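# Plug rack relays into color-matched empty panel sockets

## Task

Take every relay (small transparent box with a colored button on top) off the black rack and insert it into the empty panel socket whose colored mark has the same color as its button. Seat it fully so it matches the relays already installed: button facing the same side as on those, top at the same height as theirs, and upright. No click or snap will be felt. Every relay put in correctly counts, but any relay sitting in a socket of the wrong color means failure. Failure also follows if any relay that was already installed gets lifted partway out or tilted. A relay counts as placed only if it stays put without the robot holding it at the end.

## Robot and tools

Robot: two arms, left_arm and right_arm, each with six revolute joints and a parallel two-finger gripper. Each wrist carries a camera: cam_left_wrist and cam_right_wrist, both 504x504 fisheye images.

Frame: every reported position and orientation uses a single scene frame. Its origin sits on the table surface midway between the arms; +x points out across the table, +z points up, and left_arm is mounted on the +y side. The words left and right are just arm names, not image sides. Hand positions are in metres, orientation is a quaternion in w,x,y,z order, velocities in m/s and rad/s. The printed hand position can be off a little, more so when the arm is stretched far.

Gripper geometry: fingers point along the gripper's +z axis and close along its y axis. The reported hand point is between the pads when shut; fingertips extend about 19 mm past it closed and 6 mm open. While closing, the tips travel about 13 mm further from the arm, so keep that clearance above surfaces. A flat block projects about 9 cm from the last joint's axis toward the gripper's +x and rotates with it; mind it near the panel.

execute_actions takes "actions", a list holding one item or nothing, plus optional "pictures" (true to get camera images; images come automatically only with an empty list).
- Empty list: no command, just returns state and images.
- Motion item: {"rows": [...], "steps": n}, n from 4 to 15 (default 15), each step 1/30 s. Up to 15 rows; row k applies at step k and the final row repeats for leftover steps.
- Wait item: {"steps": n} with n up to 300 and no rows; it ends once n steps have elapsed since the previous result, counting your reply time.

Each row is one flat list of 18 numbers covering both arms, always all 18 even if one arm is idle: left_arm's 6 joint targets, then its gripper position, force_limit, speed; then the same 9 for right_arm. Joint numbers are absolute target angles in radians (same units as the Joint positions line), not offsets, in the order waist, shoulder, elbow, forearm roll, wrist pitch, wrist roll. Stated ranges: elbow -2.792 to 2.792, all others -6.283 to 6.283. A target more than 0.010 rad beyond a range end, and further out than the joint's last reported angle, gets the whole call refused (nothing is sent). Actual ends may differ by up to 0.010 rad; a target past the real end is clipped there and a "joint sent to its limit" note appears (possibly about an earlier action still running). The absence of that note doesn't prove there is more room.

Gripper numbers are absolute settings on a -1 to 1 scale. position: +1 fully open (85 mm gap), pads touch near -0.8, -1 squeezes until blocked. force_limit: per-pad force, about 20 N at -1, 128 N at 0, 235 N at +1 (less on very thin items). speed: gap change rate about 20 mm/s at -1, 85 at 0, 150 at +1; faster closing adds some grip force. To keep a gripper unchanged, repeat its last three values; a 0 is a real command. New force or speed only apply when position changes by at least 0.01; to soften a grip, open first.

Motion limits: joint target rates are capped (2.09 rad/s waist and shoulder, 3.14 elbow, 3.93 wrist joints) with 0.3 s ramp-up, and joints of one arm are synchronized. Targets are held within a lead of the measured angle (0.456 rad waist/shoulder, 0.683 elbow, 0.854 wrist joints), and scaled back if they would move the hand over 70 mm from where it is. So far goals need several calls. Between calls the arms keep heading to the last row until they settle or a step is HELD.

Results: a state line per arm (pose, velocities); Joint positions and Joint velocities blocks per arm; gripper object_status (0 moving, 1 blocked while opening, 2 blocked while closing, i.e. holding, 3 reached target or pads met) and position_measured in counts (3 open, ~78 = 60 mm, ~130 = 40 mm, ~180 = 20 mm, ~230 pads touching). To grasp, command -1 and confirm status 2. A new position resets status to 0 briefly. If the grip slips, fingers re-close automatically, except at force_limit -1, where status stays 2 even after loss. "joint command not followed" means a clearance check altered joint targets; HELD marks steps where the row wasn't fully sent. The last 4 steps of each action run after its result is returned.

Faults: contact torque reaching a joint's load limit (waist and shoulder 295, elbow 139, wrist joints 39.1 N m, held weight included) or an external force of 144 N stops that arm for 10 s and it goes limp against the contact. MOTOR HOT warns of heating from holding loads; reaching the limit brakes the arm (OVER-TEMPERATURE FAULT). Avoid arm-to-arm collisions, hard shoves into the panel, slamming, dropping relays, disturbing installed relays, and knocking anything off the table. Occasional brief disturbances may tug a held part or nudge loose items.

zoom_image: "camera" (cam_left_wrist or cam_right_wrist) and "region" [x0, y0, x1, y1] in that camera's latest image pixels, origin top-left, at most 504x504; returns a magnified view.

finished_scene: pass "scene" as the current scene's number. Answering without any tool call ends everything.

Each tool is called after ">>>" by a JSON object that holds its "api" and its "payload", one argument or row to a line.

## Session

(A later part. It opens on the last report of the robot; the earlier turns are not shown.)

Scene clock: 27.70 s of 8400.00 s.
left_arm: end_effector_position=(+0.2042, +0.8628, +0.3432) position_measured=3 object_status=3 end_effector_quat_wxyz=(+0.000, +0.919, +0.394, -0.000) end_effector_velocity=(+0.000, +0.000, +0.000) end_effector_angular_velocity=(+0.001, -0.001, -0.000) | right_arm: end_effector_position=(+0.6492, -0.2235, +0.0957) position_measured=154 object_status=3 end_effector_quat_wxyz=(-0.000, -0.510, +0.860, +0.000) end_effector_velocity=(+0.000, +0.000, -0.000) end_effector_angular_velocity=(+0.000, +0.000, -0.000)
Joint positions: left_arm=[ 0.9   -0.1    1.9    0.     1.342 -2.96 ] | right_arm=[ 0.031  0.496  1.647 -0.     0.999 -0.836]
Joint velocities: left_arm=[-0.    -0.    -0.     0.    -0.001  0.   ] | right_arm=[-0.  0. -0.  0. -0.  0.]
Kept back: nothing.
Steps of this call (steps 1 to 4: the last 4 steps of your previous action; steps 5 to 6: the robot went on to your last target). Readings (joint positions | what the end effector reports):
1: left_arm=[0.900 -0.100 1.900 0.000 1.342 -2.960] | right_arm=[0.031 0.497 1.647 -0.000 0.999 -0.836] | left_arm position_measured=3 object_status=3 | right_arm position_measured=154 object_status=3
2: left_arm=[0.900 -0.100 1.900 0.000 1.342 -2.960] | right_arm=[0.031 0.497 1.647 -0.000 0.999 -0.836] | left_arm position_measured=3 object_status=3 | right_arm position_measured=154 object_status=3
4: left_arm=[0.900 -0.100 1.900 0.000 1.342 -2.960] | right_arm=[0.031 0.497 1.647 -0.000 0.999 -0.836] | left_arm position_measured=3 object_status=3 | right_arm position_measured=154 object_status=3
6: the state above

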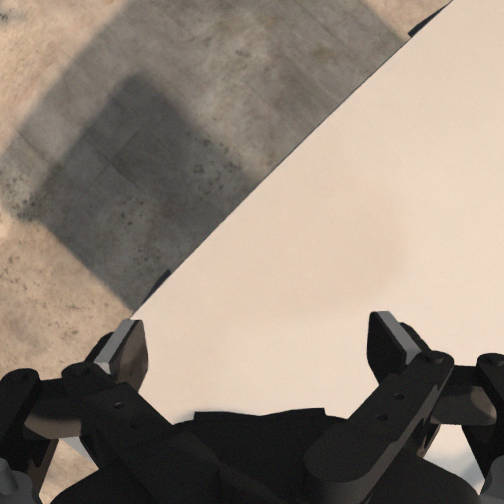

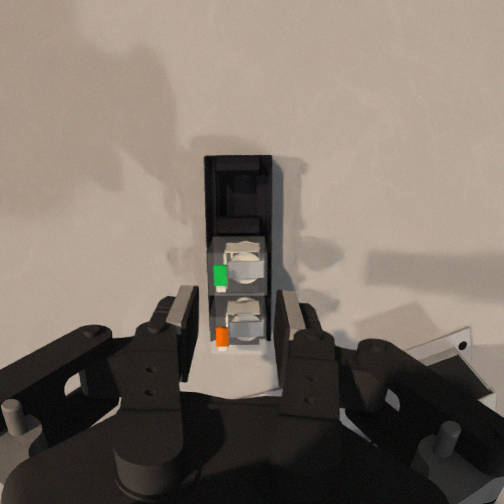

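>>> {"api": "execute_actions", "payload": {
  "actions": [
    {"rows":[[0.9,-0.1,1.9,0,1.3416,-2.96,1,0,0,0.0307,0.5102,1.6565,0,0.9749,-0.8363,-0.2,0,0],[0.9,-0.1,1.9,0,1.3416,-2.96,1,0,0,0.0307,0.5102,1.6565,0,0.9749,-0.8363,-0.2,0,0],[0.9,-0.1,1.9,0,1.3416,-2.96,1,0,0,0.0307,0.5237,1.666,0,0.9519,-0.8363,-0.2,0,0],[0.9,-0.1,1.9,0,1.3416,-2.96,1,0,0,0.0307,0.5237,1.666,0,0.9519,-0.8363,-0.2,0,0],[0.9,-0.1,1.9,0,1.3416,-2.96,1,0,0,0.0307,0.5369,1.675,0,0.9297,-0.8363,-0.2,0,0]],"steps":13}
  ]
}}

>>> {"api": "execute_actions", "payload": {
  "actions": [
    {"steps":6}
  ],
  "pictures": true
}}

>>> {"api": "zoom_image", "payload": {
  "camera": "cam_right_wrist",
  "region": [130,130,360,360]
}}

Scene clock: 28.23 s of 8400.00 s.
left_arm: end_effector_position=(+0.2042, +0.8628, +0.3432) position_measured=3 object_status=3 end_effector_quat_wxyz=(+0.000, +0.919, +0.394, -0.000) end_effector_velocity=(+0.000, +0.000, +0.000) end_effector_angular_velocity=(+0.001, -0.001, +0.000) | right_arm: end_effector_position=(+0.6491, -0.2235, +0.0518) position_measured=154 object_status=3 end_effector_quat_wxyz=(-0.000, -0.510, +0.860, +0.000) end_effector_velocity=(+0.004, +0.001, -0.001) end_effector_angular_velocity=(+0.002, -0.012, +0.001)
Joint positions: left_arm=[ 0.9   -0.1    1.9    0.     1.342 -2.96 ] | right_arm=[ 0.031  0.537  1.675 -0.     0.93  -0.836]
Joint velocities: left_arm=[-0.     0.    -0.    -0.    -0.002 -0.   ] | right_arm=[ 0.     0.001 -0.    -0.    -0.013  0.   ]
Steps of this call (steps 1 to 7: the robot went on to your last target; steps 8 to 16: the first 9 steps of this action). Readings (joint positions | what the end effector reports):
8: left_arm=[0.900 -0.100 1.900 0.000 1.342 -2.960] | right_arm=[0.031 0.496 1.647 0.000 0.998 -0.836] | left_arm position_measured=3 object_status=3 | right_arm position_measured=154 object_status=3
9: left_arm=[0.900 -0.100 1.900 0.000 1.342 -2.960] | right_arm=[0.031 0.499 1.649 0.000 0.992 -0.836] | left_arm position_measured=3 object_status=3 | right_arm position_measured=154 object_status=3
11: left_arm=[0.900 -0.100 1.900 0.000 1.342 -2.960] | right_arm=[0.031 0.513 1.659 0.000 0.969 -0.836] | left_arm position_measured=3 object_status=3 | right_arm position_measured=154 object_status=3
15: left_arm=[0.900 -0.100 1.900 0.000 1.342 -2.960] | right_arm=[0.031 0.536 1.675 -0.000 0.931 -0.836] | left_arm position_measured=3 object_status=3 | right_arm position_measured=154 object_status=3
16: the state above

Scene clock: 28.43 s of 8400.00 s.
left_arm: end_effector_position=(+0.2042, +0.8628, +0.3432) position_measured=3 object_status=3 end_effector_quat_wxyz=(+0.000, +0.919, +0.394, -0.000) end_effector_velocity=(-0.001, +0.000, -0.000) end_effector_angular_velocity=(-0.001, +0.000, -0.000) | right_arm: end_effector_position=(+0.6491, -0.2234, +0.0518) position_measured=154 object_status=3 end_effector_quat_wxyz=(+0.000, -0.510, +0.860, -0.000) end_effector_velocity=(+0.000, +0.000, -0.000) end_effector_angular_velocity=(+0.000, +0.000, +0.000)
Joint positions: left_arm=[ 0.9   -0.1    1.9    0.     1.342 -2.96 ] | right_arm=[ 0.031  0.537  1.675 -0.     0.93  -0.836]
Joint velocities: left_arm=[ 0.001  0.     0.    -0.     0.001  0.001] | right_arm=[ 0.     0.001 -0.     0.    -0.     0.   ]
Kept back: nothing.
Steps of this call (steps 1 to 4: the last 4 steps of your previous action; steps 5 to 6: the robot went on to your last target). Readings (joint positions | what the end effector reports):
1: left_arm=[0.900 -0.100 1.900 0.000 1.342 -2.960] | right_arm=[0.031 0.537 1.675 -0.000 0.930 -0.836] | left_arm position_measured=3 object_status=3 | right_arm position_measured=154 object_status=3
2: left_arm=[0.900 -0.100 1.900 0.000 1.342 -2.960] | right_arm=[0.031 0.537 1.675 -0.000 0.930 -0.836] | left_arm position_measured=3 object_status=3 | right_arm position_measured=154 object_status=3
4: left_arm=[0.900 -0.100 1.900 0.000 1.342 -2.960] | right_arm=[0.031 0.537 1.675 -0.000 0.930 -0.836] | left_arm position_measured=3 object_status=3 | right_arm position_measured=154 object_status=3
6: the state above

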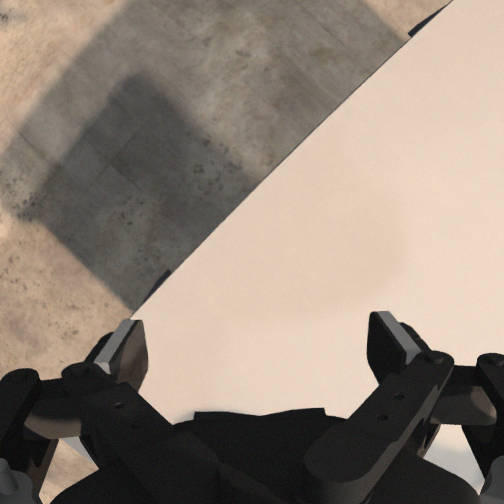

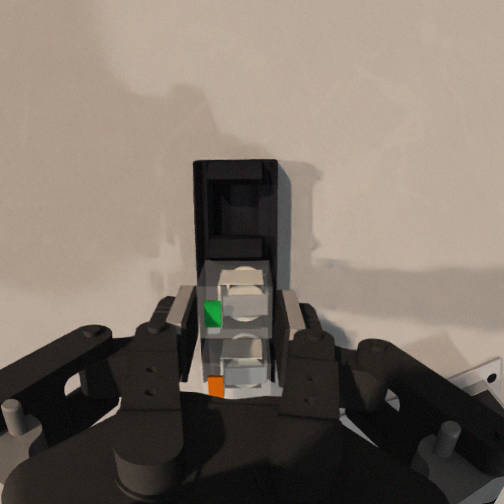

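Region (130, 130, 360, 360) of cam_right_wrist's 504x504 image, scaled by 2.191, with more detail than that image has.

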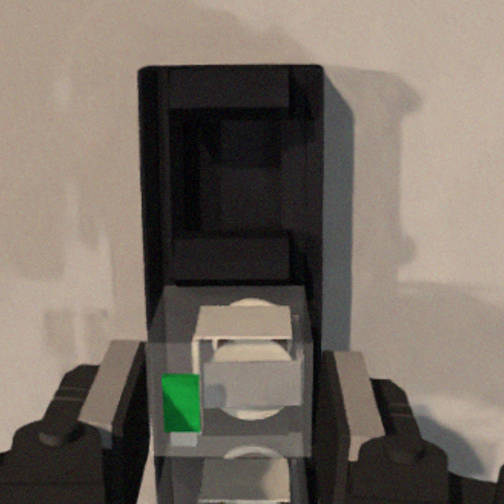

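>>> {"api": "execute_actions", "payload": {
  "actions": []
}}

Scene clock: 29.60 s of 8400.00 s.
left_arm: end_effector_position=(+0.2042, +0.8628, +0.3432) position_measured=3 object_status=3 end_effector_quat_wxyz=(+0.000, +0.919, +0.394, -0.000) end_effector_velocity=(+0.000, -0.000, -0.000) end_effector_angular_velocity=(+0.000, -0.000, -0.002) | right_arm: end_effector_position=(+0.6491, -0.2235, +0.0518) position_measured=154 object_status=3 end_effector_quat_wxyz=(-0.000, -0.510, +0.860, +0.000) end_effector_velocity=(+0.000, -0.001, +0.001) end_effector_angular_velocity=(+0.001, -0.002, -0.001)
Joint positions: left_arm=[ 0.9   -0.1    1.9    0.     1.342 -2.96 ] | right_arm=[ 0.031  0.537  1.675  0.     0.93  -0.836]
Joint velocities: left_arm=[-0.001 -0.     0.     0.    -0.     0.001] | right_arm=[-0.001 -0.002  0.     0.     0.    -0.   ]
Kept back: nothing.
Steps of this call (steps 1 to 15: the robot went on to your last target; steps 16 to 35: nothing new was sent). Readings (joint positions | what the end effector reports):
1: left_arm=[0.900 -0.100 1.900 0.000 1.342 -2.960] | right_arm=[0.031 0.537 1.675 -0.000 0.930 -0.836] | left_arm position_measured=3 object_status=3 | right_arm position_measured=154 object_status=3
2: left_arm=[0.900 -0.100 1.900 0.000 1.342 -2.960] | right_arm=[0.031 0.537 1.675 -0.000 0.930 -0.836] | left_arm position_measured=3 object_status=3 | right_arm position_measured=154 object_status=3
4: left_arm=[0.900 -0.100 1.900 0.000 1.342 -2.960] | right_arm=[0.031 0.537 1.675 -0.000 0.930 -0.836] | left_arm position_measured=3 object_status=3 | right_arm position_measured=154 object_status=3
8: left_arm=[0.900 -0.100 1.900 0.000 1.342 -2.960] | right_arm=[0.031 0.537 1.675 -0.000 0.930 -0.836] | left_arm position_measured=3 object_status=3 | right_arm position_measured=154 object_status=3
35: the state above
All arms were judged still, so your last target was given up. Only a new action makes them travel on or press farther. Fingers that are still opening or closing keep moving.

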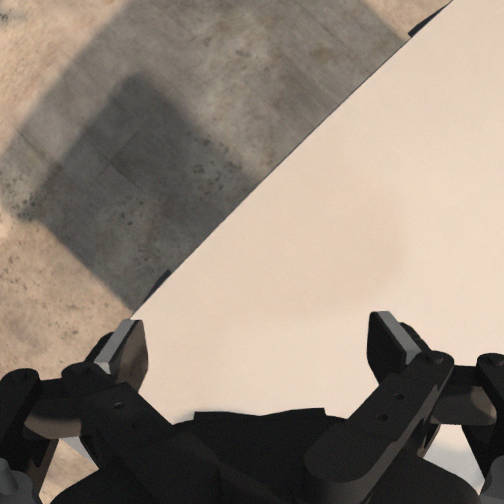

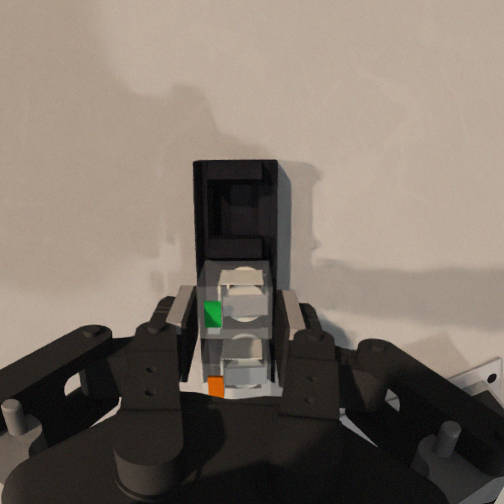

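>>> {"api": "execute_actions", "payload": {
  "actions": [
    {"rows":[[0.9,-0.1,1.9,0,1.3416,-2.96,1,0,0,0.0307,0.5369,1.675,0,0.9297,-0.8363,-1,-0.1,-0.5]],"steps":15}
  ]
}}

>>> {"api": "execute_actions", "payload": {
  "actions": [
    {"rows":[[0.9,-0.1,1.9,0,1.3416,-2.96,1,0,0,0.0307,0.534,1.672,0,0.9356,-0.8363,-1,-0.1,-0.5],[0.9,-0.1,1.9,0,1.3416,-2.96,1,0,0,0.0307,0.534,1.672,0,0.9356,-0.8363,-1,-0.1,-0.5],[0.9,-0.1,1.9,0,1.3416,-2.96,1,0,0,0.0307,0.531,1.669,0,0.9416,-0.8363,-1,-0.1,-0.5],[0.9,-0.1,1.9,0,1.3416,-2.96,1,0,0,0.0307,0.531,1.669,0,0.9416,-0.8363,-1,-0.1,-0.5],[0.9,-0.1,1.9,0,1.3416,-2.96,1,0,0,0.0307,0.528,1.666,0,0.9476,-0.8363,-1,-0.1,-0.5],[0.9,-0.1,1.9,0,1.3416,-2.96,1,0,0,0.0307,0.528,1.666,0,0.9476,-0.8363,-1,-0.1,-0.5],[0.9,-0.1,1.9,0,1.3416,-2.96,1,0,0,0.0307,0.524,1.662,0,0.9556,-0.8363,-1,-0.1,-0.5],[0.9,-0.1,1.9,0,1.3416,-2.96,1,0,0,0.0307,0.524,1.662,0,0.9556,-0.8363,-1,-0.1,-0.5],[0.9,-0.1,1.9,0,1.3416,-2.96,1,0,0,0.0307,0.519,1.656,0,0.9666,-0.8363,-1,-0.1,-0.5]],"steps":13}
  ],
  "pictures": true
}}

Scene clock: 30.90 s of 8400.00 s.
left_arm: end_effector_position=(+0.2042, +0.8628, +0.3432) position_measured=3 object_status=3 end_effector_quat_wxyz=(+0.000, +0.919, +0.394, -0.000) end_effector_velocity=(-0.001, -0.000, -0.000) end_effector_angular_velocity=(-0.001, +0.000, +0.001) | right_arm: end_effector_position=(+0.6491, -0.2235, +0.0518) position_measured=167 object_status=0 end_effector_quat_wxyz=(-0.000, -0.510, +0.860, +0.000) end_effector_velocity=(-0.000, +0.000, -0.001) end_effector_angular_velocity=(-0.000, +0.001, +0.000)
Joint positions: left_arm=[ 0.9   -0.1    1.9    0.     1.342 -2.96 ] | right_arm=[ 0.031  0.537  1.675  0.     0.93  -0.836]
Joint velocities: left_arm=[ 0.001 -0.     0.001  0.     0.     0.   ] | right_arm=[ 0.001  0.001  0.     0.    -0.    -0.   ]
Steps of this call (steps 1 to 28: nothing new was sent; steps 29 to 39: the first 11 steps of this action). Readings (joint positions | what the end effector reports):
29: left_arm=[0.900 -0.100 1.900 0.000 1.342 -2.960] | right_arm=[0.031 0.537 1.675 -0.000 0.930 -0.836] | left_arm position_measured=3 object_status=3 | right_arm position_measured=154 object_status=0
30: left_arm=[0.900 -0.100 1.900 0.000 1.342 -2.960] | right_arm=[0.031 0.537 1.675 0.000 0.930 -0.836] | left_arm position_measured=3 object_status=3 | right_arm position_measured=155 object_status=0
32: left_arm=[0.900 -0.100 1.900 0.000 1.342 -2.960] | right_arm=[0.031 0.537 1.675 0.000 0.930 -0.836] | left_arm position_measured=3 object_status=3 | right_arm position_measured=160 object_status=0
36: left_arm=[0.900 -0.100 1.900 0.000 1.342 -2.960] | right_arm=[0.031 0.537 1.675 0.000 0.930 -0.836] | left_arm position_measured=3 object_status=3 | right_arm position_measured=167 object_status=0
39: the state above

Scene clock: 31.33 s of 8400.00 s.
left_arm: end_effector_position=(+0.2042, +0.8628, +0.3432) position_measured=3 object_status=3 end_effector_quat_wxyz=(+0.000, +0.919, +0.394, -0.000) end_effector_velocity=(-0.000, +0.000, -0.000) end_effector_angular_velocity=(+0.001, -0.000, -0.000) | right_arm: end_effector_position=(+0.6508, -0.2231, +0.0669) position_measured=167 object_status=2 end_effector_quat_wxyz=(+0.000, -0.510, +0.860, -0.000) end_effector_velocity=(+0.013, +0.002, +0.075) end_effector_angular_velocity=(+0.005, -0.019, -0.001)
Joint positions: left_arm=[ 0.9   -0.1    1.9    0.     1.342 -2.96 ] | right_arm=[ 0.031  0.525  1.662  0.     0.955 -0.836]
Joint velocities: left_arm=[ 0.     0.     0.    -0.    -0.001  0.001] | right_arm=[-0.001 -0.06  -0.064 -0.     0.104  0.   ]
Steps of this call (steps 1 to 4: the last 4 steps of your previous action; steps 5 to 13: the first 9 steps of this action). Readings (joint positions | what the end effector reports):
5: left_arm=[0.900 -0.100 1.900 0.000 1.342 -2.960] | right_arm=[0.031 0.537 1.675 0.000 0.930 -0.836] | left_arm position_measured=3 object_status=3 | right_arm position_measured=167 object_status=2
6: left_arm=[0.900 -0.100 1.900 0.000 1.342 -2.960] | right_arm=[0.031 0.536 1.674 0.000 0.932 -0.836] | left_arm position_measured=3 object_status=3 | right_arm position_measured=167 object_status=2
8: left_arm=[0.900 -0.100 1.900 0.000 1.342 -2.960] | right_arm=[0.031 0.533 1.671 0.000 0.938 -0.836] | left_arm position_measured=3 object_status=3 | right_arm position_measured=167 object_status=2
12: left_arm=[0.900 -0.100 1.900 0.000 1.342 -2.960] | right_arm=[0.031 0.527 1.664 0.000 0.951 -0.836] | left_arm position_measured=3 object_status=3 | right_arm position_measured=167 object_status=2
13: the state above

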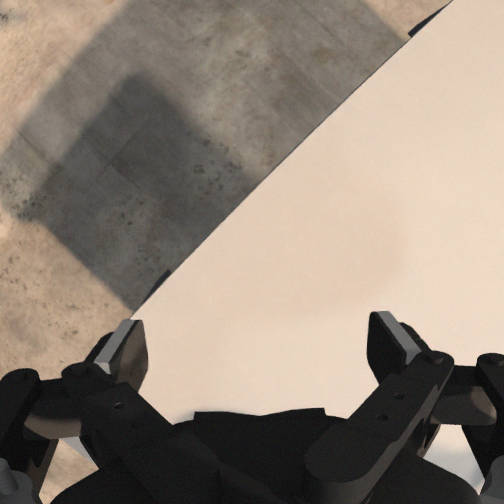

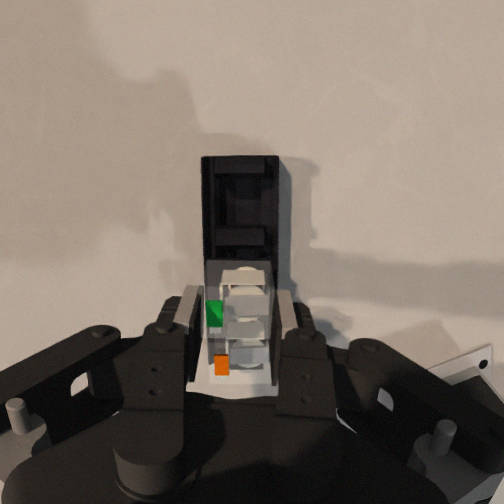

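>>> {"api": "execute_actions", "payload": {
  "actions": [
    {"rows":[[0.9,-0.1,1.9,0,1.3416,-2.96,1,0,0,0.031,0.495,1.636,0,1.0106,-0.8363,-1,-0.1,-0.5],[0.9,-0.1,1.9,0,1.3416,-2.96,1,0,0,0.031,0.495,1.636,0,1.0106,-0.8363,-1,-0.1,-0.5],[0.9,-0.1,1.9,0,1.3416,-2.96,1,0,0,0.031,0.495,1.636,0,1.0106,-0.8363,-1,-0.1,-0.5],[0.9,-0.1,1.9,0,1.3416,-2.96,1,0,0,0.031,0.4725,1.616,0,1.053,-0.8363,-1,-0.1,-0.5],[0.9,-0.1,1.9,0,1.3416,-2.96,1,0,0,0.031,0.4725,1.616,0,1.053,-0.8363,-1,-0.1,-0.5],[0.9,-0.1,1.9,0,1.3416,-2.96,1,0,0,0.031,0.4725,1.616,0,1.053,-0.8363,-1,-0.1,-0.5],[0.9,-0.1,1.9,0,1.3416,-2.96,1,0,0,0.0319,0.4497,1.5963,0,1.0956,-0.6,-1,-0.1,-0.5],[0.9,-0.1,1.9,0,1.3416,-2.96,1,0,0,0.0319,0.4497,1.5963,0,1.0956,-0.3,-1,-0.1,-0.5],[0.9,-0.1,1.9,0,1.3416,-2.96,1,0,0,0.0319,0.4497,1.5963,0,1.0956,0,-1,-0.1,-0.5],[0.9,-0.1,1.9,0,1.3416,-2.96,1,0,0,0.0319,0.4497,1.5963,0,1.0956,0.3,-1,-0.1,-0.5],[0.9,-0.1,1.9,0,1.3416,-2.96,1,0,0,0.0319,0.4497,1.5963,0,1.0956,0.8,-1,-0.1,-0.5]],"steps":15}
  ]
}}

>>> {"api": "execute_actions", "payload": {
  "actions": [
    {"rows":[[0.9,-0.1,1.9,0,1.3416,-2.96,1,0,0,0.0319,0.4497,1.5963,0,1.0956,1.2,-1,-0.1,-0.5],[0.9,-0.1,1.9,0,1.3416,-2.96,1,0,0,0.0319,0.4497,1.5963,0,1.0956,1.3,-1,-0.1,-0.5],[0.9,-0.1,1.9,0,1.3416,-2.96,1,0,0,0.0319,0.4497,1.5963,0,1.0956,1.4,-1,-0.1,-0.5],[0.9,-0.1,1.9,0,1.3416,-2.96,1,0,0,0.1,0.506,1.504,0,1.132,1.6,-1,-0.1,-0.5],[0.9,-0.1,1.9,0,1.3416,-2.96,1,0,0,0.1,0.506,1.504,0,1.132,1.7,-1,-0.1,-0.5],[0.9,-0.1,1.9,0,1.3416,-2.96,1,0,0,0.1,0.506,1.504,0,1.132,1.8,-1,-0.1,-0.5],[0.9,-0.1,1.9,0,1.3416,-2.96,1,0,0,0.175,0.567,1.405,0,1.170,1.9,-1,-0.1,-0.5],[0.9,-0.1,1.9,0,1.3416,-2.96,1,0,0,0.175,0.567,1.405,0,1.170,2.0,-1,-0.1,-0.5],[0.9,-0.1,1.9,0,1.3416,-2.96,1,0,0,0.175,0.567,1.405,0,1.170,2.1,-1,-0.1,-0.5],[0.9,-0.1,1.9,0,1.3416,-2.96,1,0,0,0.245,0.626,1.307,0,1.209,2.2,-1,-0.1,-0.5],[0.9,-0.1,1.9,0,1.3416,-2.96,1,0,0,0.245,0.626,1.307,0,1.209,2.2,-1,-0.1,-0.5],[0.9,-0.1,1.9,0,1.3416,-2.96,1,0,0,0.245,0.626,1.307,0,1.209,2.2823,-1,-0.1,-0.5],[0.9,-0.1,1.9,0,1.3416,-2.96,1,0,0,0.3177,0.6858,1.2079,0,1.2479,2.2823,-1,-0.1,-0.5]],"steps":15}
  ]
}}

>>> {"api": "execute_actions", "payload": {
  "actions": [
    {"rows":[[0.9,-0.1,1.9,0,1.3416,-2.96,1,0,0,0.3177,0.6858,1.2079,0,1.2479,2.2823,-1,-0.1,-0.5]],"steps":12}
  ]
}}

>>> {"api": "execute_actions", "payload": {
  "actions": [
    {"rows":[[0.9,-0.1,1.9,0,1.3416,-2.96,1,0,0,0.3177,0.696,1.222,0,1.2236,2.2823,-1,-0.1,-0.5],[0.9,-0.1,1.9,0,1.3416,-2.96,1,0,0,0.3177,0.696,1.222,0,1.2236,2.2823,-1,-0.1,-0.5],[0.9,-0.1,1.9,0,1.3416,-2.96,1,0,0,0.3177,0.696,1.222,0,1.2236,2.2823,-1,-0.1,-0.5],[0.9,-0.1,1.9,0,1.3416,-2.96,1,0,0,0.3177,0.706,1.236,0,1.1996,2.2823,-1,-0.1,-0.5],[0.9,-0.1,1.9,0,1.3416,-2.96,1,0,0,0.3177,0.706,1.236,0,1.1996,2.2823,-1,-0.1,-0.5],[0.9,-0.1,1.9,0,1.3416,-2.96,1,0,0,0.3177,0.706,1.236,0,1.1996,2.2823,-1,-0.1,-0.5],[0.9,-0.1,1.9,0,1.3416,-2.96,1,0,0,0.3177,0.7159,1.2503,0,1.1754,2.2823,-1,-0.1,-0.5]],"steps":15}
  ]
}}

>>> {"api": "execute_actions", "payload": {
  "actions": [
    {"steps":12}
  ],
  "pictures": true
}}

>>> {"api": "zoom_image", "payload": {
  "camera": "cam_right_wrist",
  "region": [130,130,360,360]
}}

Scene clock: 32.40 s of 8400.00 s.
left_arm: end_effector_position=(+0.2042, +0.8628, +0.3432) position_measured=3 object_status=3 end_effector_quat_wxyz=(+0.000, +0.919, +0.394, -0.000) end_effector_velocity=(-0.000, -0.000, -0.000) end_effector_angular_velocity=(-0.001, +0.001, +0.001) | right_arm: end_effector_position=(+0.6513, -0.2225, +0.1425) position_measured=167 object_status=2 end_effector_quat_wxyz=(+0.000, -0.461, +0.887, -0.000) end_effector_velocity=(-0.008, +0.001, +0.068) end_effector_angular_velocity=(-0.002, +0.011, -1.665)
Joint positions: left_arm=[ 0.9   -0.1    1.9    0.     1.342 -2.96 ] | right_arm=[ 0.031  0.461  1.606  0.     1.074 -0.723]
Joint velocities: left_arm=[-0.     0.001 -0.    -0.     0.    -0.001] | right_arm=[ 0.004 -0.058 -0.048  0.     0.117  1.669]
Steps of this call (steps 1 to 4: the last 4 steps of your previous action; steps 5 to 21: the robot went on to your last target; steps 22 to 32: the first 11 steps of this action). Readings (joint positions | what the end effector reports):
22: left_arm=[0.900 -0.100 1.900 0.000 1.342 -2.960] | right_arm=[0.031 0.519 1.656 0.000 0.967 -0.836] | left_arm position_measured=3 object_status=3 | right_arm position_measured=167 object_status=2
23: left_arm=[0.900 -0.100 1.900 0.000 1.342 -2.960] | right_arm=[0.031 0.516 1.653 -0.000 0.974 -0.836] | left_arm position_measured=3 object_status=3 | right_arm position_measured=167 object_status=2
25: left_arm=[0.900 -0.100 1.900 0.000 1.342 -2.960] | right_arm=[0.031 0.497 1.637 -0.000 1.006 -0.836] | left_arm position_measured=3 object_status=3 | right_arm position_measured=167 object_status=2
29: left_arm=[0.900 -0.100 1.900 0.000 1.342 -2.960] | right_arm=[0.031 0.470 1.615 0.000 1.056 -0.829] | left_arm position_measured=3 object_status=3 | right_arm position_measured=167 object_status=2
32: the state above

Scene clock: 32.90 s of 8400.00 s.
left_arm: end_effector_position=(+0.2042, +0.8628, +0.3432) position_measured=3 object_status=3 end_effector_quat_wxyz=(+0.000, +0.919, +0.394, -0.000) end_effector_velocity=(-0.000, -0.000, +0.000) end_effector_angular_velocity=(+0.000, +0.000, +0.000) | right_arm: end_effector_position=(+0.6650, -0.1830, +0.1570) position_measured=167 object_status=2 end_effector_quat_wxyz=(-0.001, +0.298, +0.955, -0.001) end_effector_velocity=(+0.155, +0.455, +0.018) end_effector_angular_velocity=(-0.001, -0.018, -1.534)
Joint positions: left_arm=[ 0.9   -0.1    1.9    0.     1.342 -2.96 ] | right_arm=[0.076 0.487 1.536 0.    1.121 0.884]
Joint velocities: left_arm=[ 0. -0.  0.  0.  0.  0.] | right_arm=[ 0.498  0.404 -0.674  0.     0.253  2.033]
Steps of this call (steps 1 to 4: the last 4 steps of your previous action; steps 5 to 15: the first 11 steps of this action). Readings (joint positions | what the end effector reports):
5: left_arm=[0.900 -0.100 1.900 0.000 1.342 -2.960] | right_arm=[0.032 0.454 1.600 0.000 1.088 -0.258] | left_arm position_measured=3 object_status=3 | right_arm position_measured=167 object_status=2
6: left_arm=[0.900 -0.100 1.900 0.000 1.342 -2.960] | right_arm=[0.032 0.453 1.599 0.000 1.089 -0.131] | left_arm position_measured=3 object_status=3 | right_arm position_measured=167 object_status=2
8: left_arm=[0.900 -0.100 1.900 0.000 1.342 -2.960] | right_arm=[0.032 0.452 1.598 0.000 1.092 0.120] | left_arm position_measured=3 object_status=3 | right_arm position_measured=167 object_status=2
12: left_arm=[0.900 -0.100 1.900 0.000 1.342 -2.960] | right_arm=[0.041 0.459 1.584 0.000 1.101 0.614] | left_arm position_measured=3 object_status=3 | right_arm position_measured=167 object_status=2
15: the state above

Scene clock: 33.30 s of 8400.00 s.
left_arm: end_effector_position=(+0.2042, +0.8628, +0.3432) position_measured=3 object_status=3 end_effector_quat_wxyz=(+0.000, +0.919, +0.394, -0.000) end_effector_velocity=(-0.000, -0.000, -0.000) end_effector_angular_velocity=(-0.001, +0.001, -0.001) | right_arm: end_effector_position=(+0.6961, -0.0194, +0.1578) position_measured=167 object_status=2 end_effector_quat_wxyz=(-0.000, +0.611, +0.792, -0.000) end_effector_velocity=(+0.020, +0.370, -0.006) end_effector_angular_velocity=(+0.001, -0.006, -2.244)
Joint positions: left_arm=[ 0.9   -0.1    1.9    0.     1.342 -2.96 ] | right_arm=[0.245 0.626 1.307 0.    1.21  1.762]
Joint velocities: left_arm=[ 0.    -0.     0.     0.     0.001  0.001] | right_arm=[ 0.367  0.299 -0.496  0.     0.191  2.611]
Steps of this call (steps 1 to 4: the last 4 steps of your previous action; steps 5 to 12: the first 8 steps of this action). Readings (joint positions | what the end effector reports):
5: left_arm=[0.900 -0.100 1.900 0.000 1.342 -2.960] | right_arm=[0.153 0.550 1.432 0.000 1.161 1.211] | left_arm position_measured=3 object_status=3 | right_arm position_measured=167 object_status=2
6: left_arm=[0.900 -0.100 1.900 0.000 1.342 -2.960] | right_arm=[0.167 0.562 1.412 0.000 1.169 1.277] | left_arm position_measured=3 object_status=3 | right_arm position_measured=167 object_status=2
8: left_arm=[0.900 -0.100 1.900 0.000 1.342 -2.960] | right_arm=[0.195 0.585 1.375 0.000 1.183 1.423] | left_arm position_measured=3 object_status=3 | right_arm position_measured=167 object_status=2
12: the state above

Scene clock: 33.80 s of 8400.00 s.
left_arm: end_effector_position=(+0.2042, +0.8628, +0.3432) position_measured=3 object_status=3 end_effector_quat_wxyz=(+0.000, +0.919, +0.394, -0.000) end_effector_velocity=(-0.000, +0.000, -0.000) end_effector_angular_velocity=(+0.000, -0.000, +0.001) | right_arm: end_effector_position=(+0.6958, +0.0546, +0.1054) position_measured=167 object_status=2 end_effector_quat_wxyz=(-0.000, +0.771, +0.637, -0.000) end_effector_velocity=(+0.012, +0.007, +0.011) end_effector_angular_velocity=(+0.017, -0.030, -0.000)
Joint positions: left_arm=[ 0.9   -0.1    1.9    0.     1.342 -2.96 ] | right_arm=[ 0.318  0.716  1.25  -0.     1.176  2.282]
Joint velocities: left_arm=[ 0.     0.001  0.     0.    -0.001 -0.001] | right_arm=[ 0.001 -0.002 -0.018  0.    -0.014  0.001]
Steps of this call (steps 1 to 4: the last 4 steps of your previous action; steps 5 to 15: the first 11 steps of this action). Readings (joint positions | what the end effector reports):
5: left_arm=[0.900 -0.100 1.900 0.000 1.342 -2.960] | right_arm=[0.301 0.672 1.230 0.000 1.239 2.165] | left_arm position_measured=3 object_status=3 | right_arm position_measured=167 object_status=2
6: left_arm=[0.900 -0.100 1.900 0.000 1.342 -2.960] | right_arm=[0.308 0.680 1.221 0.000 1.240 2.215] | left_arm position_measured=3 object_status=3 | right_arm position_measured=167 object_status=2
8: left_arm=[0.900 -0.100 1.900 0.000 1.342 -2.960] | right_arm=[0.316 0.694 1.221 0.000 1.229 2.273] | left_arm position_measured=3 object_status=3 | right_arm position_measured=167 object_status=2
12: left_arm=[0.900 -0.100 1.900 0.000 1.342 -2.960] | right_arm=[0.318 0.709 1.240 -0.000 1.192 2.282] | left_arm position_measured=3 object_status=3 | right_arm position_measured=167 object_status=2
15: the state above

Scene clock: 34.20 s of 8400.00 s.
left_arm: end_effector_position=(+0.2042, +0.8628, +0.3432) position_measured=3 object_status=3 end_effector_quat_wxyz=(+0.000, +0.919, +0.394, -0.000) end_effector_velocity=(+0.000, -0.001, -0.000) end_effector_angular_velocity=(-0.001, +0.000, -0.003) | right_arm: end_effector_position=(+0.6959, +0.0548, +0.1057) position_measured=167 object_status=2 end_effector_quat_wxyz=(-0.000, +0.771, +0.637, -0.000) end_effector_velocity=(-0.001, +0.001, +0.000) end_effector_angular_velocity=(-0.000, -0.000, +0.001)
Joint positions: left_arm=[ 0.9   -0.1    1.9    0.     1.342 -2.96 ] | right_arm=[ 0.318  0.716  1.25  -0.     1.175  2.282]
Joint velocities: left_arm=[-0.002 -0.     0.001  0.     0.     0.001] | right_arm=[ 0.001 -0.001  0.    -0.    -0.     0.   ]
Kept back: nothing.
Steps of this call (steps 1 to 4: the last 4 steps of your previous action; steps 5 to 12: the robot went on to your last target). Readings (joint positions | what the end effector reports):
1: left_arm=[0.900 -0.100 1.900 0.000 1.342 -2.960] | right_arm=[0.318 0.716 1.250 -0.000 1.176 2.282] | left_arm position_measured=3 object_status=3 | right_arm position_measured=167 object_status=2
2: left_arm=[0.900 -0.100 1.900 0.000 1.342 -2.960] | right_arm=[0.318 0.716 1.250 -0.000 1.176 2.282] | left_arm position_measured=3 object_status=3 | right_arm position_measured=167 object_status=2
4: left_arm=[0.900 -0.100 1.900 0.000 1.342 -2.960] | right_arm=[0.318 0.716 1.250 -0.000 1.175 2.282] | left_arm position_measured=3 object_status=3 | right_arm position_measured=167 object_status=2
8: left_arm=[0.900 -0.100 1.900 0.000 1.342 -2.960] | right_arm=[0.318 0.716 1.250 -0.000 1.175 2.282] | left_arm position_measured=3 object_status=3 | right_arm position_measured=167 object_status=2
12: the state above

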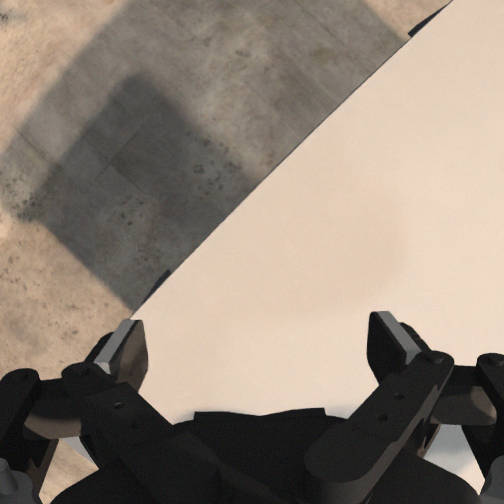

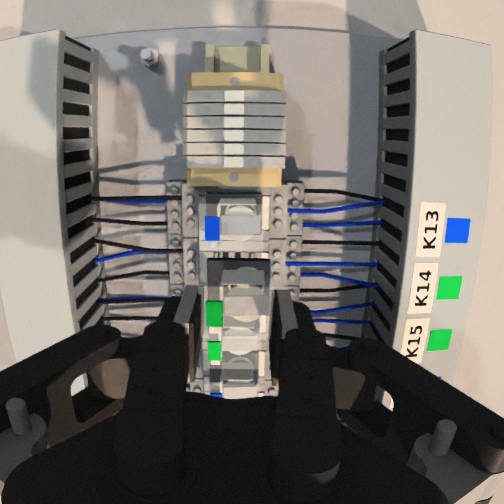

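Region (130, 130, 360, 360) of cam_right_wrist's 504x504 image, scaled by 2.191, with more detail than that image has.

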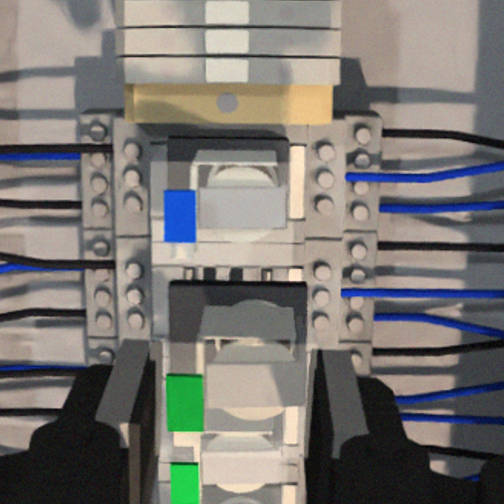

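>>> {"api": "execute_actions", "payload": {
  "actions": [
    {"rows":[[0.9,-0.1,1.9,0,1.3416,-2.96,1,0,0,0.3177,0.7192,1.254,0,1.1684,2.2823,-1,-0.1,-0.5],[0.9,-0.1,1.9,0,1.3416,-2.96,1,0,0,0.3177,0.7192,1.254,0,1.1684,2.2823,-1,-0.1,-0.5],[0.9,-0.1,1.9,0,1.3416,-2.96,1,0,0,0.3177,0.7226,1.2577,0,1.1613,2.2823,-1,-0.1,-0.5],[0.9,-0.1,1.9,0,1.3416,-2.96,1,0,0,0.3177,0.7226,1.2577,0,1.1613,2.2823,-1,-0.1,-0.5],[0.9,-0.1,1.9,0,1.3416,-2.96,1,0,0,0.3177,0.7259,1.2613,0,1.1543,2.2823,-1,-0.1,-0.5],[0.9,-0.1,1.9,0,1.3416,-2.96,1,0,0,0.3177,0.7259,1.2613,0,1.1543,2.2823,-1,-0.1,-0.5],[0.9,-0.1,1.9,0,1.3416,-2.96,1,0,0,0.3177,0.7279,1.2635,0,1.1501,2.2823,-1,-0.1,-0.5]],"steps":12}
  ]
}}

>>> {"api": "execute_actions", "payload": {
  "actions": [
    {"steps":12}
  ],
  "pictures": true
}}

>>> {"api": "zoom_image", "payload": {
  "camera": "cam_right_wrist",
  "region": [130,130,360,360]
}}

Scene clock: 34.77 s of 8400.00 s.
left_arm: end_effector_position=(+0.2042, +0.8628, +0.3432) position_measured=3 object_status=3 end_effector_quat_wxyz=(+0.000, +0.919, +0.394, -0.000) end_effector_velocity=(+0.000, +0.000, +0.000) end_effector_angular_velocity=(+0.000, -0.000, +0.001) | right_arm: end_effector_position=(+0.6959, +0.0549, +0.0898) position_measured=167 object_status=2 end_effector_quat_wxyz=(-0.000, +0.771, +0.637, +0.000) end_effector_velocity=(+0.005, +0.002, -0.045) end_effector_angular_velocity=(+0.008, -0.013, -0.001)
Joint positions: left_arm=[ 0.9   -0.1    1.9    0.     1.342 -2.96 ] | right_arm=[0.318 0.727 1.262 0.    1.152 2.282]
Joint velocities: left_arm=[-0.001 -0.    -0.001  0.     0.    -0.001] | right_arm=[-0.001  0.031  0.032  0.    -0.078  0.   ]
Steps of this call (steps 1 to 9: the robot went on to your last target; steps 10 to 17: the first 8 steps of this action). Readings (joint positions | what the end effector reports):
10: left_arm=[0.900 -0.100 1.900 0.000 1.342 -2.960] | right_arm=[0.318 0.716 1.250 0.000 1.175 2.282] | left_arm position_measured=3 object_status=3 | right_arm position_measured=167 object_status=2
11: left_arm=[0.900 -0.100 1.900 0.000 1.342 -2.960] | right_arm=[0.318 0.717 1.252 0.000 1.172 2.282] | left_arm position_measured=3 object_status=3 | right_arm position_measured=167 object_status=2
13: left_arm=[0.900 -0.100 1.900 0.000 1.342 -2.960] | right_arm=[0.318 0.720 1.256 0.000 1.165 2.282] | left_arm position_measured=3 object_status=3 | right_arm position_measured=167 object_status=2
17: the state above

Scene clock: 35.17 s of 8400.00 s.
left_arm: end_effector_position=(+0.2042, +0.8628, +0.3432) position_measured=3 object_status=3 end_effector_quat_wxyz=(+0.000, +0.919, +0.394, -0.000) end_effector_velocity=(-0.001, +0.001, +0.001) end_effector_angular_velocity=(+0.000, -0.000, +0.002) | right_arm: end_effector_position=(+0.6959, +0.0549, +0.0880) position_measured=167 object_status=2 end_effector_quat_wxyz=(+0.000, +0.771, +0.637, +0.000) end_effector_velocity=(-0.000, +0.000, +0.000) end_effector_angular_velocity=(+0.000, -0.000, +0.000)
Joint positions: left_arm=[ 0.9   -0.1    1.9    0.     1.342 -2.96 ] | right_arm=[0.318 0.728 1.263 0.    1.15  2.282]
Joint velocities: left_arm=[ 0.002 -0.    -0.001 -0.     0.     0.   ] | right_arm=[ 0. -0. -0. -0. -0.  0.]
Kept back: nothing.
Steps of this call (steps 1 to 4: the last 4 steps of your previous action; steps 5 to 12: the robot went on to your last target). Readings (joint positions | what the end effector reports):
1: left_arm=[0.900 -0.100 1.900 0.000 1.342 -2.960] | right_arm=[0.318 0.727 1.263 0.000 1.151 2.282] | left_arm position_measured=3 object_status=3 | right_arm position_measured=167 object_status=2
2: left_arm=[0.900 -0.100 1.900 0.000 1.342 -2.960] | right_arm=[0.318 0.728 1.263 0.000 1.150 2.282] | left_arm position_measured=3 object_status=3 | right_arm position_measured=167 object_status=2
4: left_arm=[0.900 -0.100 1.900 0.000 1.342 -2.960] | right_arm=[0.318 0.728 1.263 0.000 1.150 2.282] | left_arm position_measured=3 object_status=3 | right_arm position_measured=167 object_status=2
8: left_arm=[0.900 -0.100 1.900 0.000 1.342 -2.960] | right_arm=[0.318 0.728 1.263 0.000 1.150 2.282] | left_arm position_measured=3 object_status=3 | right_arm position_measured=167 object_status=2
12: the state above

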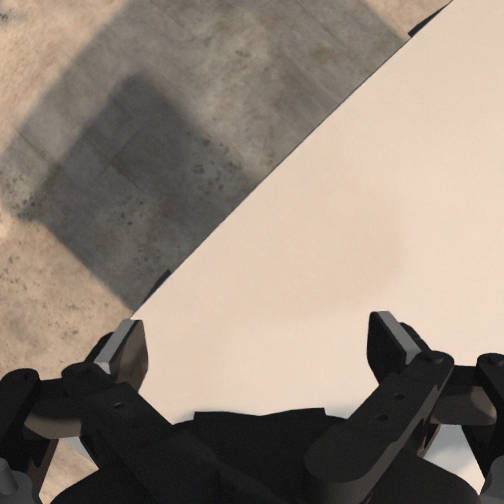

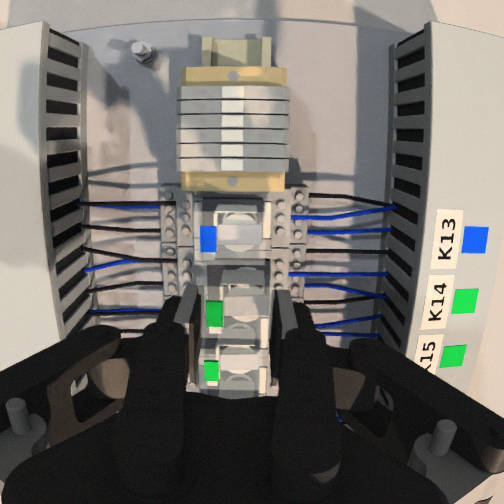

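Region (130, 130, 360, 360) of cam_right_wrist's 504x504 image, scaled by 2.191, with more detail than that image has.

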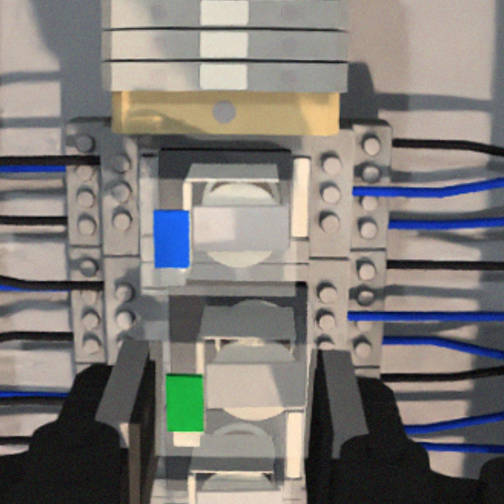

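>>> {"api": "execute_actions", "payload": {
  "actions": [
    {"rows":[[0.9,-0.1,1.9,0,1.3416,-2.96,1,0,0,0.3177,0.7159,1.2503,0,1.1754,2.2823,-1,-0.1,-0.5],[0.9,-0.1,1.9,0,1.3416,-2.96,1,0,0,0.3177,0.7159,1.2503,0,1.1754,2.2823,-1,-0.1,-0.5],[0.9,-0.1,1.9,0,1.3416,-2.96,1,0,0,0.3177,0.7159,1.2503,0,1.1754,2.2823,-1,-0.1,-0.5],[0.9,-0.1,1.9,0,1.3416,-2.96,1,0,0,0.3177,0.7159,1.2503,0,1.1754,2.2823,-1,-0.1,-0.5],[0.9,-0.1,1.9,0,1.3416,-2.96,1,0,0,0.3177,0.7159,1.2503,0,1.1754,2.2823,-1,-0.1,-0.5],[0.9,-0.1,1.9,0,1.3416,-2.96,1,0,0,0.3177,0.7159,1.2503,0,1.1754,2.2823,-1,-0.1,-0.5],[0.9,-0.1,1.9,0,1.3416,-2.96,1,0,0,0.3146,0.7062,1.2674,0,1.168,2.2792,-1,-0.1,-0.5]],"steps":15}
  ]
}}

>>> {"api": "execute_actions", "payload": {
  "actions": [
    {"steps":12}
  ],
  "pictures": true
}}

>>> {"api": "zoom_image", "payload": {
  "camera": "cam_right_wrist",
  "region": [130,130,360,360]
}}

Scene clock: 36.33 s of 8400.00 s.
left_arm: end_effector_position=(+0.2042, +0.8628, +0.3432) position_measured=3 object_status=3 end_effector_quat_wxyz=(+0.000, +0.919, +0.394, -0.000) end_effector_velocity=(-0.000, +0.000, -0.000) end_effector_angular_velocity=(+0.000, -0.000, -0.000) | right_arm: end_effector_position=(+0.6920, +0.0494, +0.1058) position_measured=167 object_status=2 end_effector_quat_wxyz=(-0.000, +0.771, +0.637, -0.000) end_effector_velocity=(-0.001, -0.002, -0.000) end_effector_angular_velocity=(+0.002, -0.003, +0.005)
Joint positions: left_arm=[ 0.9   -0.1    1.9    0.     1.342 -2.96 ] | right_arm=[ 0.315  0.706  1.267 -0.     1.168  2.28 ]
Joint velocities: left_arm=[ 0.001  0.    -0.    -0.    -0.     0.001] | right_arm=[-0.001 -0.004  0.009  0.    -0.008 -0.006]
Steps of this call (steps 1 to 15: the robot went on to your last target; steps 16 to 24: nothing new was sent; steps 25 to 35: the first 11 steps of this action). Readings (joint positions | what the end effector reports):
25: left_arm=[0.900 -0.100 1.900 0.000 1.342 -2.960] | right_arm=[0.318 0.728 1.263 -0.000 1.150 2.282] | left_arm position_measured=3 object_status=3 | right_arm position_measured=167 object_status=2
26: left_arm=[0.900 -0.100 1.900 0.000 1.342 -2.960] | right_arm=[0.318 0.726 1.261 -0.000 1.156 2.282] | left_arm position_measured=3 object_status=3 | right_arm position_measured=167 object_status=2
28: left_arm=[0.900 -0.100 1.900 0.000 1.342 -2.960] | right_arm=[0.318 0.716 1.250 -0.000 1.173 2.282] | left_arm position_measured=3 object_status=3 | right_arm position_measured=167 object_status=2
32: left_arm=[0.900 -0.100 1.900 0.000 1.342 -2.960] | right_arm=[0.317 0.713 1.256 -0.000 1.173 2.282] | left_arm position_measured=3 object_status=3 | right_arm position_measured=167 object_status=2
35: the state above

Scene clock: 36.73 s of 8400.00 s.
left_arm: end_effector_position=(+0.2042, +0.8628, +0.3432) position_measured=3 object_status=3 end_effector_quat_wxyz=(+0.000, +0.919, +0.394, -0.000) end_effector_velocity=(-0.000, +0.000, -0.000) end_effector_angular_velocity=(-0.000, +0.000, +0.002) | right_arm: end_effector_position=(+0.6921, +0.0493, +0.1059) position_measured=167 object_status=2 end_effector_quat_wxyz=(+0.000, +0.771, +0.637, -0.000) end_effector_velocity=(+0.000, -0.000, +0.002) end_effector_angular_velocity=(+0.001, -0.002, +0.000)
Joint positions: left_arm=[ 0.9   -0.1    1.9    0.     1.342 -2.96 ] | right_arm=[ 0.315  0.706  1.267 -0.     1.168  2.279]
Joint velocities: left_arm=[ 0.001  0.     0.     0.     0.    -0.001] | right_arm=[-0.    -0.002  0.    -0.001 -0.    -0.   ]
Kept back: nothing.
Steps of this call (steps 1 to 4: the last 4 steps of your previous action; steps 5 to 12: the robot went on to your last target). Readings (joint positions | what the end effector reports):
1: left_arm=[0.900 -0.100 1.900 0.000 1.342 -2.960] | right_arm=[0.315 0.706 1.267 -0.000 1.168 2.280] | left_arm position_measured=3 object_status=3 | right_arm position_measured=167 object_status=2
2: left_arm=[0.900 -0.100 1.900 0.000 1.342 -2.960] | right_arm=[0.315 0.706 1.267 -0.000 1.168 2.279] | left_arm position_measured=3 object_status=3 | right_arm position_measured=167 object_status=2
4: left_arm=[0.900 -0.100 1.900 0.000 1.342 -2.960] | right_arm=[0.315 0.706 1.267 -0.000 1.168 2.279] | left_arm position_measured=3 object_status=3 | right_arm position_measured=167 object_status=2
8: left_arm=[0.900 -0.100 1.900 0.000 1.342 -2.960] | right_arm=[0.315 0.706 1.267 -0.000 1.168 2.279] | left_arm position_measured=3 object_status=3 | right_arm position_measured=167 object_status=2
12: the state above

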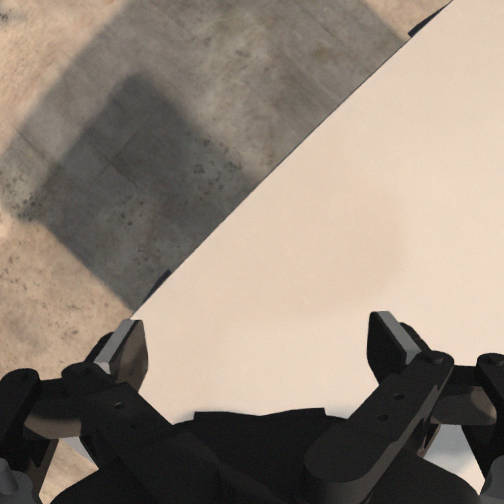

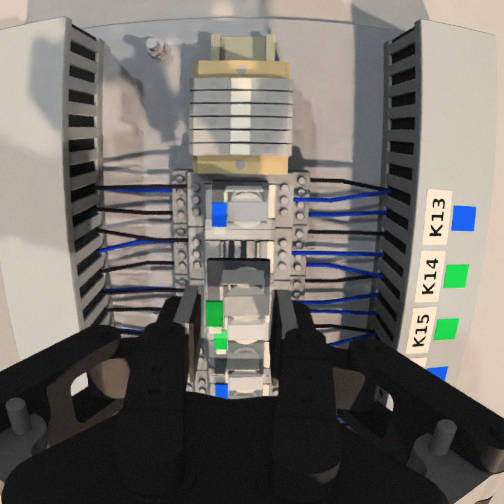

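Region (130, 130, 360, 360) of cam_right_wrist's 504x504 image, scaled by 2.191, with more detail than that image has.

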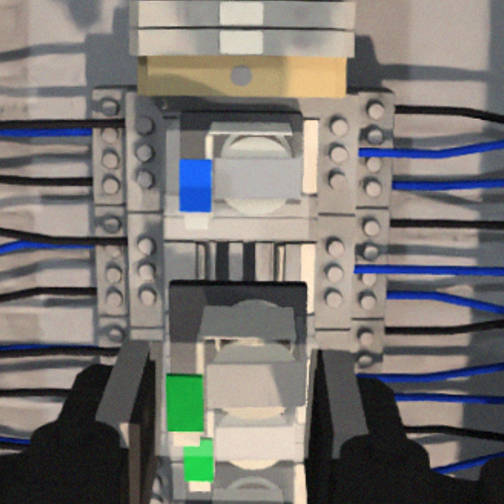

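>>> {"api": "execute_actions", "payload": {
  "actions": [
    {"rows":[[0.9,-0.1,1.9,0,1.3416,-2.96,1,0,0,0.3146,0.7096,1.271,0,1.161,2.2792,-1,-0.1,-0.5],[0.9,-0.1,1.9,0,1.3416,-2.96,1,0,0,0.3146,0.7096,1.271,0,1.161,2.2792,-1,-0.1,-0.5],[0.9,-0.1,1.9,0,1.3416,-2.96,1,0,0,0.3146,0.7131,1.2747,0,1.1538,2.2792,-1,-0.1,-0.5],[0.9,-0.1,1.9,0,1.3416,-2.96,1,0,0,0.3146,0.7131,1.2747,0,1.1538,2.2792,-1,-0.1,-0.5],[0.9,-0.1,1.9,0,1.3416,-2.96,1,0,0,0.3146,0.7158,1.2776,0,1.1482,2.2792,-1,-0.1,-0.5],[0.9,-0.1,1.9,0,1.3416,-2.96,1,0,0,0.3146,0.7158,1.2776,0,1.1482,2.2792,-1,-0.1,-0.5],[0.9,-0.1,1.9,0,1.3416,-2.96,1,0,0,0.3146,0.7179,1.2798,0,1.1439,2.2792,-1,-0.1,-0.5]],"steps":12}
  ]
}}

>>> {"api": "execute_actions", "payload": {
  "actions": [
    {"steps":12}
  ],
  "pictures": true
}}

>>> {"api": "zoom_image", "payload": {
  "camera": "cam_right_wrist",
  "region": [130,130,360,360]
}}

Scene clock: 37.27 s of 8400.00 s.
left_arm: end_effector_position=(+0.2042, +0.8628, +0.3432) position_measured=3 object_status=3 end_effector_quat_wxyz=(+0.000, +0.919, +0.394, -0.000) end_effector_velocity=(+0.001, +0.000, +0.000) end_effector_angular_velocity=(+0.001, -0.001, +0.001) | right_arm: end_effector_position=(+0.6922, +0.0494, +0.0908) position_measured=167 object_status=2 end_effector_quat_wxyz=(-0.000, +0.771, +0.637, +0.000) end_effector_velocity=(+0.003, +0.002, -0.047) end_effector_angular_velocity=(+0.006, -0.010, -0.000)
Joint positions: left_arm=[ 0.9   -0.1    1.9    0.     1.342 -2.96 ] | right_arm=[0.315 0.716 1.279 0.    1.146 2.279]
Joint velocities: left_arm=[-0.001  0.    -0.     0.    -0.001 -0.002] | right_arm=[-0.     0.033  0.033 -0.    -0.077 -0.   ]
Steps of this call (steps 1 to 8: the robot went on to your last target; steps 9 to 16: the first 8 steps of this action). Readings (joint positions | what the end effector reports):
9: left_arm=[0.900 -0.100 1.900 0.000 1.342 -2.960] | right_arm=[0.315 0.706 1.268 -0.000 1.168 2.279] | left_arm position_measured=3 object_status=3 | right_arm position_measured=167 object_status=2
10: left_arm=[0.900 -0.100 1.900 0.000 1.342 -2.960] | right_arm=[0.315 0.707 1.269 0.000 1.164 2.279] | left_arm position_measured=3 object_status=3 | right_arm position_measured=167 object_status=2
12: left_arm=[0.900 -0.100 1.900 0.000 1.342 -2.960] | right_arm=[0.315 0.711 1.273 0.000 1.158 2.279] | left_arm position_measured=3 object_status=3 | right_arm position_measured=167 object_status=2
16: the state above

Scene clock: 37.67 s of 8400.00 s.
left_arm: end_effector_position=(+0.2042, +0.8628, +0.3432) position_measured=3 object_status=3 end_effector_quat_wxyz=(+0.000, +0.919, +0.394, -0.000) end_effector_velocity=(-0.000, -0.000, +0.000) end_effector_angular_velocity=(-0.000, +0.000, +0.001) | right_arm: end_effector_position=(+0.6921, +0.0494, +0.0889) position_measured=167 object_status=2 end_effector_quat_wxyz=(-0.000, +0.771, +0.637, +0.000) end_effector_velocity=(-0.000, -0.000, -0.001) end_effector_angular_velocity=(-0.001, +0.001, +0.001)
Joint positions: left_arm=[ 0.9   -0.1    1.9    0.     1.342 -2.96 ] | right_arm=[0.315 0.718 1.28  0.    1.144 2.279]
Joint velocities: left_arm=[ 0.001 -0.    -0.     0.     0.001 -0.   ] | right_arm=[ 0.     0.001  0.    -0.001 -0.     0.   ]
Kept back: nothing.
Steps of this call (steps 1 to 4: the last 4 steps of your previous action; steps 5 to 12: the robot went on to your last target). Readings (joint positions | what the end effector reports):
1: left_arm=[0.900 -0.100 1.900 0.000 1.342 -2.960] | right_arm=[0.315 0.717 1.280 0.000 1.145 2.279] | left_arm position_measured=3 object_status=3 | right_arm position_measured=167 object_status=2
2: left_arm=[0.900 -0.100 1.900 0.000 1.342 -2.960] | right_arm=[0.315 0.718 1.280 0.000 1.144 2.279] | left_arm position_measured=3 object_status=3 | right_arm position_measured=167 object_status=2
4: left_arm=[0.900 -0.100 1.900 0.000 1.342 -2.960] | right_arm=[0.315 0.718 1.280 0.000 1.144 2.279] | left_arm position_measured=3 object_status=3 | right_arm position_measured=167 object_status=2
8: left_arm=[0.900 -0.100 1.900 0.000 1.342 -2.960] | right_arm=[0.315 0.718 1.280 0.000 1.144 2.279] | left_arm position_measured=3 object_status=3 | right_arm position_measured=167 object_status=2
12: the state above

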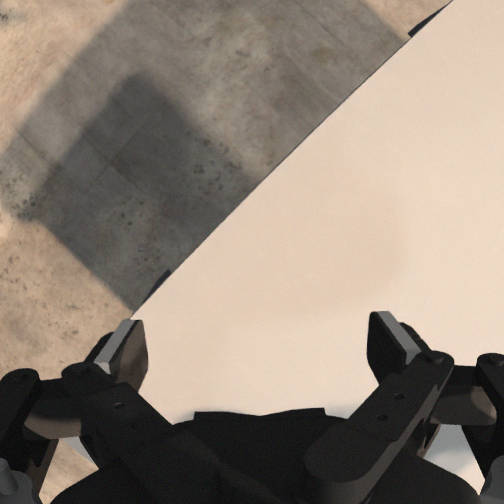

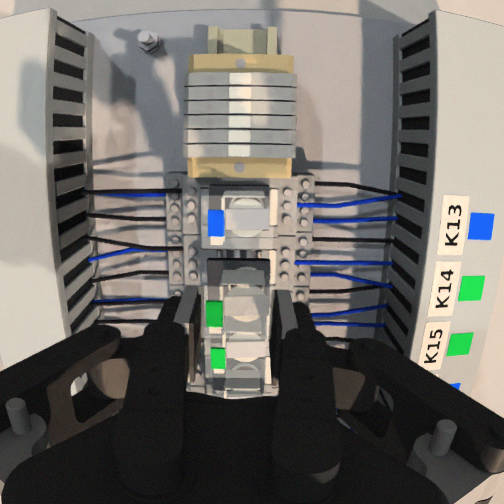

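Region (130, 130, 360, 360) of cam_right_wrist's 504x504 image, scaled by 2.191, with more detail than that image has.

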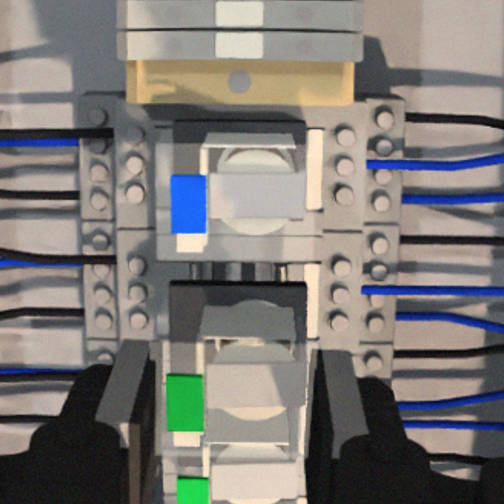

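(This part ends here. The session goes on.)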